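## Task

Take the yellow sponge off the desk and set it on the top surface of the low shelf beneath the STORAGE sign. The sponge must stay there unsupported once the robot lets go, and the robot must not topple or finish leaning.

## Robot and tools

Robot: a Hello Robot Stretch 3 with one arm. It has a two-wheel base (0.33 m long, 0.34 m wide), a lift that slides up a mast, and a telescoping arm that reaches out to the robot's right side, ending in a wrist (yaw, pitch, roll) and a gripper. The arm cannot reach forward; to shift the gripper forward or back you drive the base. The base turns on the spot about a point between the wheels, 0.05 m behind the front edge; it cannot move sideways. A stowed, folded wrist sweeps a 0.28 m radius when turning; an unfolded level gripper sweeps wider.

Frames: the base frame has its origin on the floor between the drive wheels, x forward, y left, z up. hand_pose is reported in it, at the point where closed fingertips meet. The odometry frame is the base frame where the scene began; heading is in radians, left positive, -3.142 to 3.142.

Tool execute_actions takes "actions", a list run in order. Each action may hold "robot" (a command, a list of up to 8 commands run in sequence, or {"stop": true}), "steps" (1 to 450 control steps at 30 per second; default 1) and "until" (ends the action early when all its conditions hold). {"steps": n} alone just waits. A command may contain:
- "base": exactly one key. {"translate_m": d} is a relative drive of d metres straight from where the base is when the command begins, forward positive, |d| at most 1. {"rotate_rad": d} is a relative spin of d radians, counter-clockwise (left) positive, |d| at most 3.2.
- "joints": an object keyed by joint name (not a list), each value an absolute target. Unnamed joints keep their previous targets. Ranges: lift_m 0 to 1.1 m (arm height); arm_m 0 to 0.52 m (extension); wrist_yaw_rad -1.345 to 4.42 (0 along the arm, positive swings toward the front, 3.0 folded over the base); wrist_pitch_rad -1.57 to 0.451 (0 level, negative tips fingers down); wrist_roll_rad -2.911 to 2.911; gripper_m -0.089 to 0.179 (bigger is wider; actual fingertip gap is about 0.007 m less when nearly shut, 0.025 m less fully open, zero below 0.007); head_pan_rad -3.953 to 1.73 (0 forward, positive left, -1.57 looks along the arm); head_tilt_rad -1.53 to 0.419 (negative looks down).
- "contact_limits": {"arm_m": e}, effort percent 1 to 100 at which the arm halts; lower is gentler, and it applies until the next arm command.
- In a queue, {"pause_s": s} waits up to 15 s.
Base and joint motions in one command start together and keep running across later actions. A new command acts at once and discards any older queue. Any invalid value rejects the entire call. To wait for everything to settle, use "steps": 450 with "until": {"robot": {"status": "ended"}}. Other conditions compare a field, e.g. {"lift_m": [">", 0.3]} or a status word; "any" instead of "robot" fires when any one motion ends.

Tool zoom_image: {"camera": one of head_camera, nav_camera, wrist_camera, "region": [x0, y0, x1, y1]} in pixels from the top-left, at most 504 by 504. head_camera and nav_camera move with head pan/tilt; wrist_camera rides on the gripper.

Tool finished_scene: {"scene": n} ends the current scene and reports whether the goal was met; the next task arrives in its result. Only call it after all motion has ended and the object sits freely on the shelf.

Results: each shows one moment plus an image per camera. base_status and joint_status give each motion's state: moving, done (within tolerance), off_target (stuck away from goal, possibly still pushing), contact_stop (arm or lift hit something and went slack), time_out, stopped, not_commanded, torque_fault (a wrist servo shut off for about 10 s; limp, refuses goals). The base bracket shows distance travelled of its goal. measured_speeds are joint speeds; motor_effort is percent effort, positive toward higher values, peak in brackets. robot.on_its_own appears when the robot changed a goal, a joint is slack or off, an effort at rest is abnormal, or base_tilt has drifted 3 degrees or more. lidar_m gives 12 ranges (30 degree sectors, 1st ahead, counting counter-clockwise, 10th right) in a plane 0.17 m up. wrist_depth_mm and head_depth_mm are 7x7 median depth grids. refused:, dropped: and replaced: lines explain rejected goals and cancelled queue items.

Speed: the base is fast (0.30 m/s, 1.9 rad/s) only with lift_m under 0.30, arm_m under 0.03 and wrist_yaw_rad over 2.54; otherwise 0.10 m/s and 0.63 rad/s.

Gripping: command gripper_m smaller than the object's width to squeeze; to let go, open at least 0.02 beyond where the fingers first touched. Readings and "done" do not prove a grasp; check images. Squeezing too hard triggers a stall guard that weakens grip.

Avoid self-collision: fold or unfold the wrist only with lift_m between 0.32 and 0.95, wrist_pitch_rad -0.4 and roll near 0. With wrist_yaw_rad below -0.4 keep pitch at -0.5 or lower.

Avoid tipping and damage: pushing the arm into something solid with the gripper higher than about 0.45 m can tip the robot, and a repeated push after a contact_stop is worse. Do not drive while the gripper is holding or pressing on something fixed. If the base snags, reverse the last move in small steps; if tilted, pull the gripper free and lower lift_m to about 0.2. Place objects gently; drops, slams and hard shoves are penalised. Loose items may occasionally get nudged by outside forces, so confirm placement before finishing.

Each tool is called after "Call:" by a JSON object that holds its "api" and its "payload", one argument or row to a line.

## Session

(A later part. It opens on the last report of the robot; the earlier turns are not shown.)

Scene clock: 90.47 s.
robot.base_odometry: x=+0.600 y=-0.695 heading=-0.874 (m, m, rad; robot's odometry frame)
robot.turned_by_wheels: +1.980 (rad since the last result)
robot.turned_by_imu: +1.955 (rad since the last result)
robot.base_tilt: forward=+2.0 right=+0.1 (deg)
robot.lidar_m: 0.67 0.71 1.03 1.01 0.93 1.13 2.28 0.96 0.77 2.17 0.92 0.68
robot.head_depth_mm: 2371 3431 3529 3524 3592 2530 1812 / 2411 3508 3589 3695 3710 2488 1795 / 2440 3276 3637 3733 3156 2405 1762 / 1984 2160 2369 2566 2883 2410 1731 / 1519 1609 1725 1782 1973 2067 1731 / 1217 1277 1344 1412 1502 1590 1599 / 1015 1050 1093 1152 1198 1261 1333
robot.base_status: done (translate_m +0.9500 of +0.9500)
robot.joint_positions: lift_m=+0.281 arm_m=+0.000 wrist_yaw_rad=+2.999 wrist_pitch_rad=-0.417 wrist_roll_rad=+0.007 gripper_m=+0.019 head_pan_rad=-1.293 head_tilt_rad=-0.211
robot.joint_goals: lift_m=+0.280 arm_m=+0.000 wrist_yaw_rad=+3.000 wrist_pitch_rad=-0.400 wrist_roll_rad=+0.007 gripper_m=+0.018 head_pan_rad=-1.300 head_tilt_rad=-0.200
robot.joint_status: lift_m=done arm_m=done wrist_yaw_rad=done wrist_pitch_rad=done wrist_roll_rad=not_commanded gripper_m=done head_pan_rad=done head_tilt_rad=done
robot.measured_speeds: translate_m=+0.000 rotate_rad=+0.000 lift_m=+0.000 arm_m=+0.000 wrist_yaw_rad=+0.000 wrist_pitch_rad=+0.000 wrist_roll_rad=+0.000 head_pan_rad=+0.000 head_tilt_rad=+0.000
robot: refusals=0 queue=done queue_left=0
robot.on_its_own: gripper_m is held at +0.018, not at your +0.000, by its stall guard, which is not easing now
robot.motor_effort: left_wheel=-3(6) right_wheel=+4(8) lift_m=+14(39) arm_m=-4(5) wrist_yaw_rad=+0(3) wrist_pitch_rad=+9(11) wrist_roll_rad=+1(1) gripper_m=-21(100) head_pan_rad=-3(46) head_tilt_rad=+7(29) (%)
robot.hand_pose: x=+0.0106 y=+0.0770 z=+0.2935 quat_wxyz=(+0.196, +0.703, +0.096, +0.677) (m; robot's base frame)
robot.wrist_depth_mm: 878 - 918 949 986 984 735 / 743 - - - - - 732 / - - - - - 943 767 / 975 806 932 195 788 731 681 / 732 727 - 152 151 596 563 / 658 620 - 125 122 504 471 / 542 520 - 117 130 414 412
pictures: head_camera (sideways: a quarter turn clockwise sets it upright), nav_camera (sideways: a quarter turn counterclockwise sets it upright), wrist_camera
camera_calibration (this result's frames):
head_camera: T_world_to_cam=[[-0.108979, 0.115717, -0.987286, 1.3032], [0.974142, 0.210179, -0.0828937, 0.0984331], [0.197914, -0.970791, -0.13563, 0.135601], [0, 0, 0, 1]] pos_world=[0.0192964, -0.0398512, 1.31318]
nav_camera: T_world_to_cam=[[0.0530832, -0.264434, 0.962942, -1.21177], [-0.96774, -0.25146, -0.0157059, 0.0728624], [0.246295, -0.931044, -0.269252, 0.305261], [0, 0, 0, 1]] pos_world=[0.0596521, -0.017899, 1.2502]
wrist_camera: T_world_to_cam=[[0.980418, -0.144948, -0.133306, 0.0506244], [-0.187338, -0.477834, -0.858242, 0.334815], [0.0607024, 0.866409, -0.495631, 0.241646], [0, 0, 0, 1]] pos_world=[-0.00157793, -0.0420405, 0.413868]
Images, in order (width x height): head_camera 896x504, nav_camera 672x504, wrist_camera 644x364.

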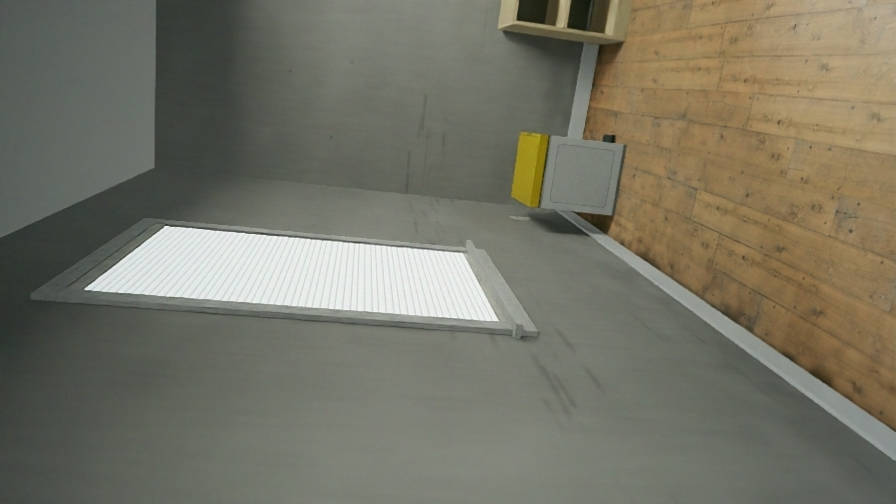

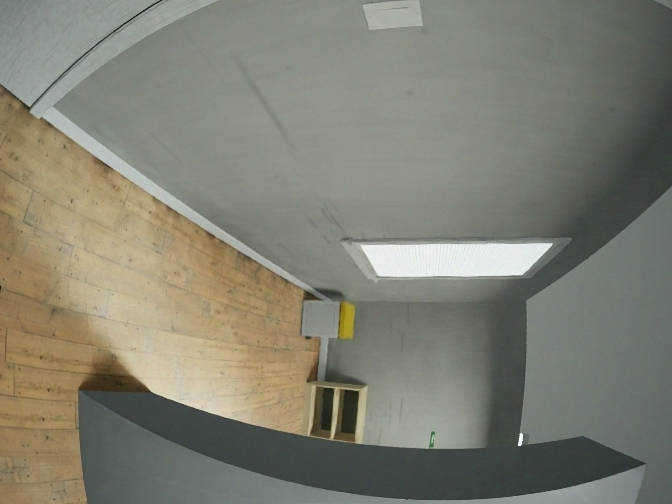

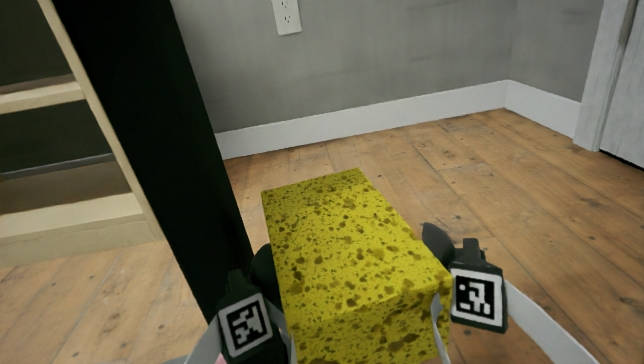

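Call:
{"api": "execute_actions", "payload": {
  "actions": [
    {"robot":[{"base":{"rotate_rad":-1.5},"joints":{"head_pan_rad":-0.9,"head_tilt_rad":-0.1}},{"base":{"translate_m":1.0}},{"base":{"translate_m":1.0}}],"steps":450,"until":{"robot":{"status":"ended"}}}
  ]
}}

Scene clock: 104.13 s.
robot.base_odometry: x=-0.838 y=-2.085 heading=-2.373 (m, m, rad; robot's odometry frame)
robot.turned_by_wheels: -1.500 (rad since the last result)
robot.turned_by_imu: -1.475 (rad since the last result)
robot.base_tilt: forward=+2.0 right=+0.1 (deg)
robot.lidar_m: 0.99 0.49 0.40 0.40 0.43 0.67 2.64 0.98 1.65 3.05 1.83 1.50
robot.head_depth_mm: 1942 2959 3447 3465 3513 3085 2094 / 1970 3029 3334 3468 3638 2956 2073 / 2015 2756 2902 3025 3080 2975 2033 / 2033 2467 2551 2597 2625 2356 2016 / 2060 2204 2246 2338 2333 2091 1883 / 1896 1980 2040 2066 2115 1834 1821 / 1783 1815 1862 1908 1908 1754 1659
robot.base_status: done (translate_m +1.0000 of +1.0000)
robot.joint_positions: lift_m=+0.281 arm_m=+0.000 wrist_yaw_rad=+2.999 wrist_pitch_rad=-0.417 wrist_roll_rad=+0.007 gripper_m=+0.019 head_pan_rad=-0.907 head_tilt_rad=-0.112
robot.joint_goals: lift_m=+0.280 arm_m=+0.000 wrist_yaw_rad=+3.000 wrist_pitch_rad=-0.400 wrist_roll_rad=+0.007 gripper_m=+0.018 head_pan_rad=-0.900 head_tilt_rad=-0.100
robot.joint_status: lift_m=done arm_m=done wrist_yaw_rad=done wrist_pitch_rad=done wrist_roll_rad=not_commanded gripper_m=done head_pan_rad=done head_tilt_rad=done
robot.measured_speeds: translate_m=+0.000 rotate_rad=+0.000 lift_m=+0.000 arm_m=+0.000 wrist_yaw_rad=+0.000 wrist_pitch_rad=+0.000 wrist_roll_rad=+0.000 head_pan_rad=+0.000 head_tilt_rad=+0.000
robot: refusals=0 queue=done queue_left=0
robot.on_its_own: gripper_m is held at +0.018, not at your +0.000, by its stall guard, which is not easing now
robot.motor_effort: left_wheel=+2(9) right_wheel=-1(4) lift_m=+14(14) arm_m=-5(4) wrist_yaw_rad=+1(1) wrist_pitch_rad=+9(9) wrist_roll_rad=+1(1) gripper_m=-21(20) head_pan_rad=+4(29) head_tilt_rad=+7(22) (%)
robot.hand_pose: x=+0.0106 y=+0.0769 z=+0.2935 quat_wxyz=(+0.196, +0.703, +0.096, +0.677) (m; robot's base frame)
robot.wrist_depth_mm: 391 - 396 398 398 402 403 / 422 - 427 427 431 434 438 / 449 - 456 463 468 469 470 / 490 501 492 195 501 508 512 / 539 544 - 153 150 538 530 / 579 571 - 125 122 497 473 / 543 523 - 116 130 417 411
pictures: head_camera (sideways: a quarter turn clockwise sets it upright), nav_camera (sideways: a quarter turn counterclockwise sets it upright), wrist_camera
camera_calibration (this result's frames):
head_camera: T_world_to_cam=[[-0.0838266, -0.0114714, -0.996414, 1.31506], [0.827978, 0.55558, -0.0760525, 0.0904284], [0.55446, -0.831384, -0.0370743, 0.00512832], [0, 0, 0, 1]] pos_world=[0.0325208, -0.0308911, 1.31741]
nav_camera: T_world_to_cam=[[0.0891966, -0.14875, 0.984844, -1.24063], [-0.800594, -0.598938, -0.017954, 0.0747718], [0.592531, -0.786859, -0.172512, 0.177233], [0, 0, 0, 1]] pos_world=[0.0655056, -0.00030271, 1.25374]
wrist_camera: T_world_to_cam=[[0.980428, -0.144877, -0.13331, 0.0506343], [-0.187307, -0.477847, -0.858241, 0.334806], [0.0606381, 0.866414, -0.495631, 0.241656], [0, 0, 0, 1]] pos_world=[-0.00158529, -0.0420524, 0.413867]
Images, in order (width x height): head_camera 896x504, nav_camera 672x504, wrist_camera 644x364.

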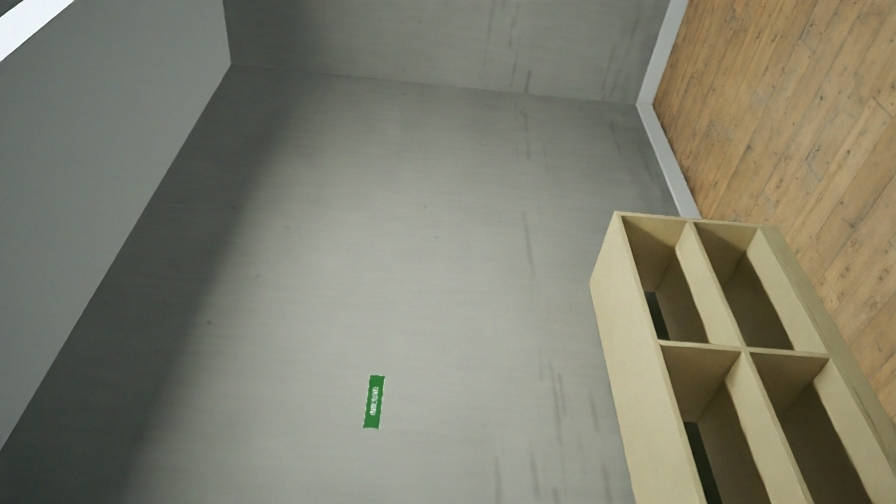

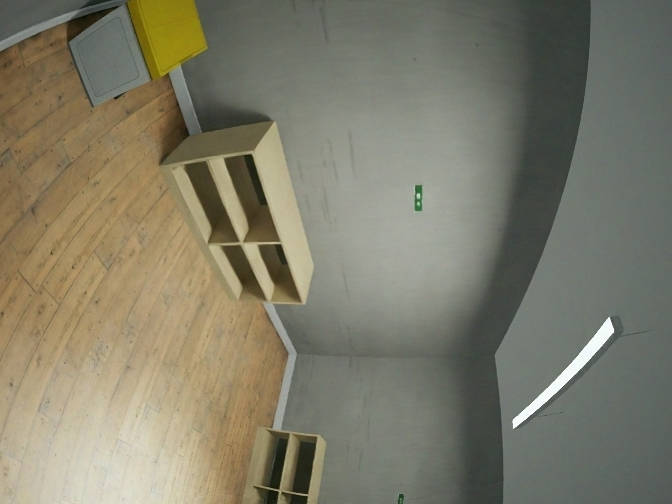

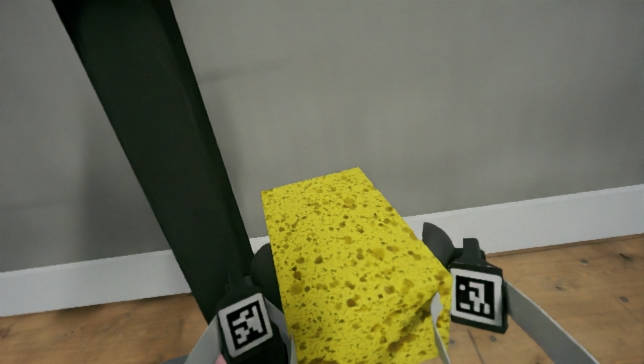

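Call:
{"api": "execute_actions", "payload": {
  "actions": [
    {"robot":[{"base":{"rotate_rad":-1.68},"joints":{"head_pan_rad":-1.57,"head_tilt_rad":-0.2}},{"base":{"translate_m":1.0}},{"base":{"translate_m":1.0}},{"base":{"translate_m":0.35}},{"base":{"rotate_rad":1.6},"joints":{"lift_m":0.75}},{"joints":{"wrist_yaw_rad":0}}],"steps":450,"until":{"robot":{"status":"ended"}}},
    {"steps":450,"until":{"robot":{"status":"ended"}}}
  ]
}}

Scene clock: 129.10 s.
robot.base_odometry: x=-2.278 y=-0.227 heading=-2.453 (m, m, rad; robot's odometry frame)
robot.turned_by_wheels: -0.080 (rad since the last result)
robot.turned_by_imu: -0.074 (rad since the last result)
robot.base_tilt: forward=+2.0 right=+0.2 (deg)
robot.lidar_m: 1.58 1.37 2.13 2.73 1.22 1.23 0.93 0.88 0.95 0.62 0.83 1.58
robot.head_depth_mm: 910 936 962 987 1023 1048 995 / 918 937 963 993 1023 1056 978 / 918 939 966 995 1026 1053 966 / 917 940 968 991 1027 1059 949 / 923 944 975 998 1030 1066 940 / 924 944 975 999 1029 1061 922 / 925 952 981 1007 1031 1066 908
robot.base_status: done (rotate_rad +1.5998 of +1.6000)
robot.joint_positions: lift_m=+0.749 arm_m=+0.000 wrist_yaw_rad=+0.002 wrist_pitch_rad=-0.417 wrist_roll_rad=+0.007 gripper_m=+0.019 head_pan_rad=-1.563 head_tilt_rad=-0.198
robot.joint_goals: lift_m=+0.750 arm_m=+0.000 wrist_yaw_rad=+0.000 wrist_pitch_rad=-0.400 wrist_roll_rad=+0.007 gripper_m=+0.018 head_pan_rad=-1.570 head_tilt_rad=-0.200
robot.joint_status: lift_m=done arm_m=done wrist_yaw_rad=done wrist_pitch_rad=done wrist_roll_rad=not_commanded gripper_m=done head_pan_rad=done head_tilt_rad=done
robot.measured_speeds: translate_m=+0.000 rotate_rad=+0.000 lift_m=+0.000 arm_m=+0.000 wrist_yaw_rad=+0.000 wrist_pitch_rad=+0.000 wrist_roll_rad=+0.000 head_pan_rad=+0.000 head_tilt_rad=+0.000
robot: refusals=0 queue=done queue_left=0
robot.on_its_own: gripper_m is held at +0.018, not at your +0.000, by its stall guard, which is not easing now
robot.motor_effort: left_wheel=-3(10) right_wheel=+3(9) lift_m=+38(39) arm_m=-5(5) wrist_yaw_rad=-2(3) wrist_pitch_rad=+10(10) wrist_roll_rad=+1(1) gripper_m=-20(20) head_pan_rad=-3(39) head_tilt_rad=-1(15) (%)
robot.hand_pose: x=-0.0211 y=-0.3699 z=+0.7623 quat_wxyz=(+0.690, +0.147, -0.694, -0.147) (m; robot's base frame)
robot.wrist_depth_mm: 731 721 709 707 690 689 675 / 795 783 774 756 743 729 716 / 854 835 816 782 714 640 582 / 937 704 626 195 528 483 447 / 567 526 502 152 151 730 723 / 606 776 776 125 122 649 615 / - 677 676 117 130 773 573
pictures: head_camera (sideways: a quarter turn clockwise sets it upright), nav_camera (sideways: a quarter turn counterclockwise sets it upright), wrist_camera
camera_calibration (this result's frames):
head_camera: T_world_to_cam=[[-0.0740328, 0.127819, -0.989031, 1.30528], [0.994904, -0.0586039, -0.0820462, 0.0972044], [-0.0684481, -0.990065, -0.122829, 0.120562], [0, 0, 0, 1]] pos_world=[0.00817636, -0.0417781, 1.31374]
nav_camera: T_world_to_cam=[[-0.0195375, -0.256518, 0.966342, -1.21577], [-0.999746, 0.0158387, -0.0160084, 0.0734518], [-0.0111992, -0.96641, -0.256762, 0.290576], [0, 0, 0, 1]] pos_world=[0.0529343, -0.0322135, 1.25063]
wrist_camera: T_world_to_cam=[[-0.99107, 0.00246202, -0.133316, 0.0923814], [0.11668, 0.499945, -0.858161, 0.885643], [0.0645381, -0.866054, -0.495768, 0.222422], [0, 0, 0, 1]] pos_world=[-0.0261348, -0.250371, 0.88261]
Images, in order (width x height): head_camera 896x504, nav_camera 672x504, wrist_camera 644x364.

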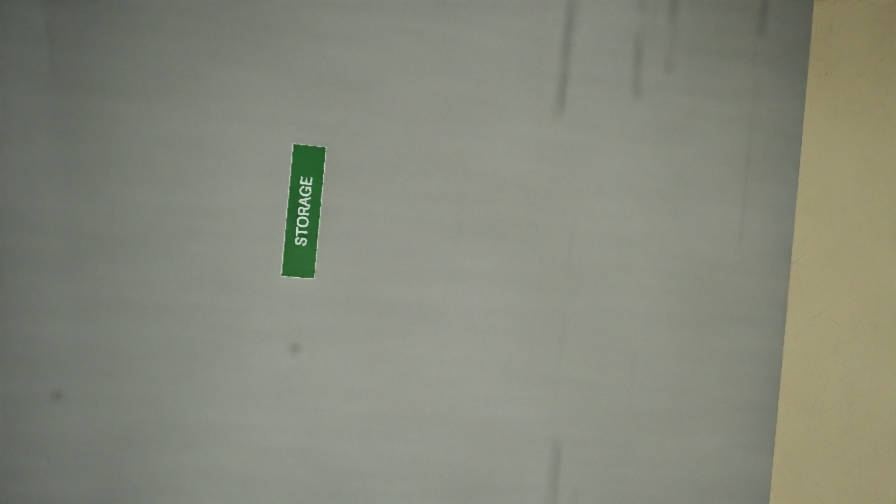

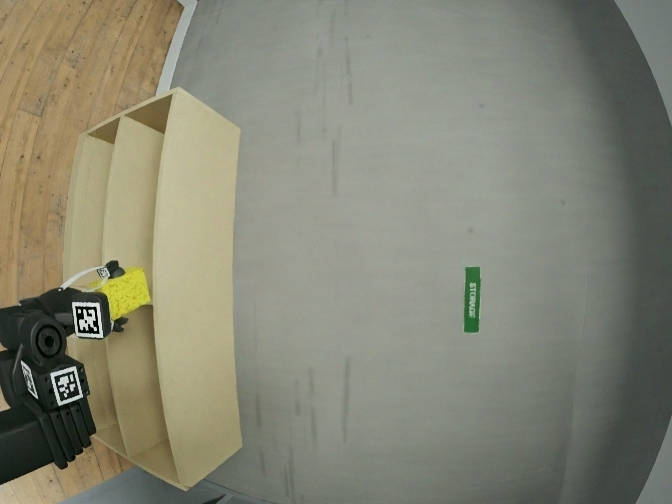

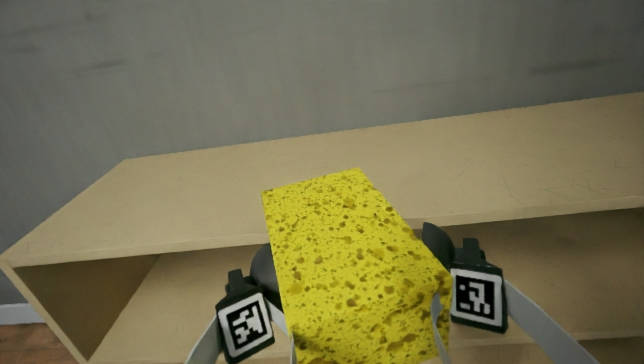

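Call:
{"api": "execute_actions", "payload": {
  "actions": [
    {"robot":[{"joints":{"arm_m":0.43}},{"joints":{"lift_m":0.6}}],"steps":450,"until":{"robot":{"status":"ended"}}},
    {"robot":[{"joints":{"gripper_m":0.17}},{"joints":{"lift_m":0.8}},{"joints":{"arm_m":0.2}}],"steps":450,"until":{"robot":{"status":"ended"}}}
  ]
}}

Scene clock: 144.63 s.
robot.base_odometry: x=-2.278 y=-0.227 heading=-2.453 (m, m, rad; robot's odometry frame)
robot.turned_by_wheels: +0.000 (rad since the last result)
robot.turned_by_imu: -0.002 (rad since the last result)
robot.base_tilt: forward=+2.0 right=+0.1 (deg)
robot.lidar_m: 1.59 1.37 2.13 2.73 1.23 1.23 0.93 0.88 0.95 0.62 0.83 1.58
robot.head_depth_mm: 913 935 964 992 1018 1045 987 / 912 935 968 992 1020 1058 976 / 915 943 966 987 1021 1061 995 / 920 937 971 1001 1026 1054 990 / 919 942 974 996 1032 1056 973 / 921 947 973 1002 1032 1060 927 / 926 951 982 1003 1038 1066 912
robot.base_status: done (rotate_rad +1.5998 of +1.6000)
robot.joint_positions: lift_m=+0.799 arm_m=+0.200 wrist_yaw_rad=+0.000 wrist_pitch_rad=-0.413 wrist_roll_rad=+0.007 gripper_m=+0.170 head_pan_rad=-1.563 head_tilt_rad=-0.198
robot.joint_goals: lift_m=+0.800 arm_m=+0.200 wrist_yaw_rad=+0.000 wrist_pitch_rad=-0.400 wrist_roll_rad=+0.007 gripper_m=+0.170 head_pan_rad=-1.570 head_tilt_rad=-0.200
robot.joint_status: lift_m=done arm_m=done wrist_yaw_rad=done wrist_pitch_rad=done wrist_roll_rad=not_commanded gripper_m=done head_pan_rad=done head_tilt_rad=done
robot.measured_speeds: translate_m=+0.000 rotate_rad=+0.000 lift_m=+0.000 arm_m=+0.000 wrist_yaw_rad=+0.000 wrist_pitch_rad=+0.000 wrist_roll_rad=+0.000 head_pan_rad=+0.000 head_tilt_rad=+0.000
robot: refusals=0 queue=done queue_left=0
robot.motor_effort: left_wheel=-3(3) right_wheel=+5(5) lift_m=+38(40) arm_m=-5(3) wrist_yaw_rad=+0(2) wrist_pitch_rad=+7(22) wrist_roll_rad=+1(2) gripper_m=-1(85) head_pan_rad=-3(3) head_tilt_rad=-1(1) (%)
robot.hand_pose: x=-0.0216 y=-0.5703 z=+0.8131 quat_wxyz=(+0.690, +0.145, -0.694, -0.146) (m; robot's base frame)
robot.wrist_depth_mm: 544 536 535 522 512 510 500 / 590 576 569 561 558 548 542 / 635 620 616 612 595 589 586 / 698 706 678 649 628 579 537 / 742 618 568 497 496 467 448 / 511 503 457 422 409 385 - / 425 - 385 368 349 335 311
pictures: head_camera (sideways: a quarter turn clockwise sets it upright), nav_camera (sideways: a quarter turn counterclockwise sets it upright), wrist_camera
camera_calibration (this result's frames):
head_camera: T_world_to_cam=[[-0.0740329, 0.127824, -0.98903, 1.30527], [0.994904, -0.0586035, -0.0820466, 0.0972049], [-0.0684482, -0.990064, -0.122834, 0.120569], [0, 0, 0, 1]] pos_world=[0.00817636, -0.0417781, 1.31374]
nav_camera: T_world_to_cam=[[-0.0195375, -0.256523, 0.966341, -1.21576], [-0.999746, 0.0158388, -0.0160083, 0.0734516], [-0.0111992, -0.966408, -0.256768, 0.290583], [0, 0, 0, 1]] pos_world=[0.0529343, -0.0322132, 1.25063]
wrist_camera: T_world_to_cam=[[-0.991133, 0.00406362, -0.132811, 0.0996314], [0.117278, 0.496602, -0.860019, 1.02915], [0.0624594, -0.867969, -0.492676, 0.0703838], [0, 0, 0, 1]] pos_world=[-0.0263444, -0.450391, 0.932996]
Images, in order (width x height): head_camera 896x504, nav_camera 672x504, wrist_camera 644x364.

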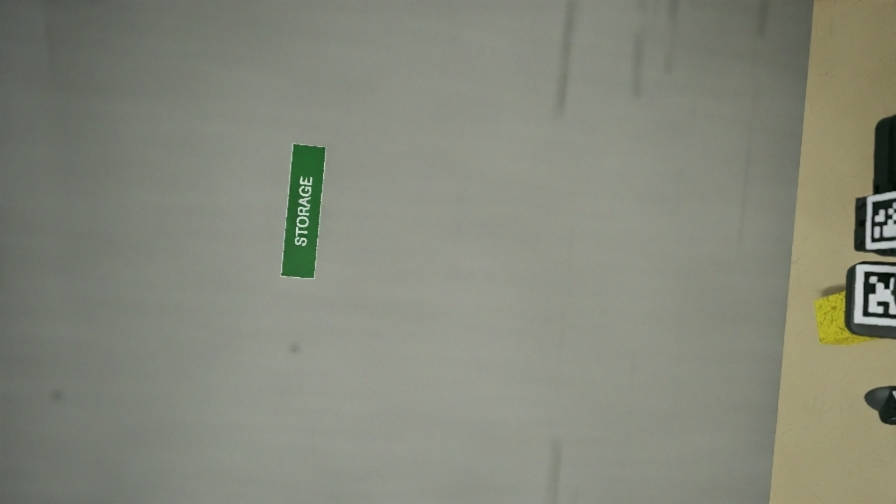

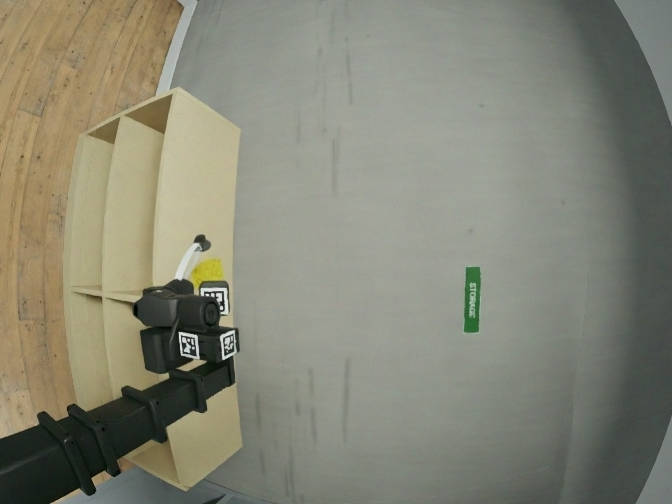

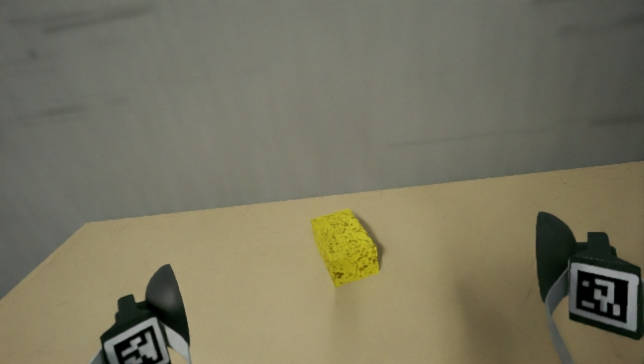

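Call:
{"api": "finished_scene", "payload": {
  "scene": 2
}}

The scene is finished: the task was done.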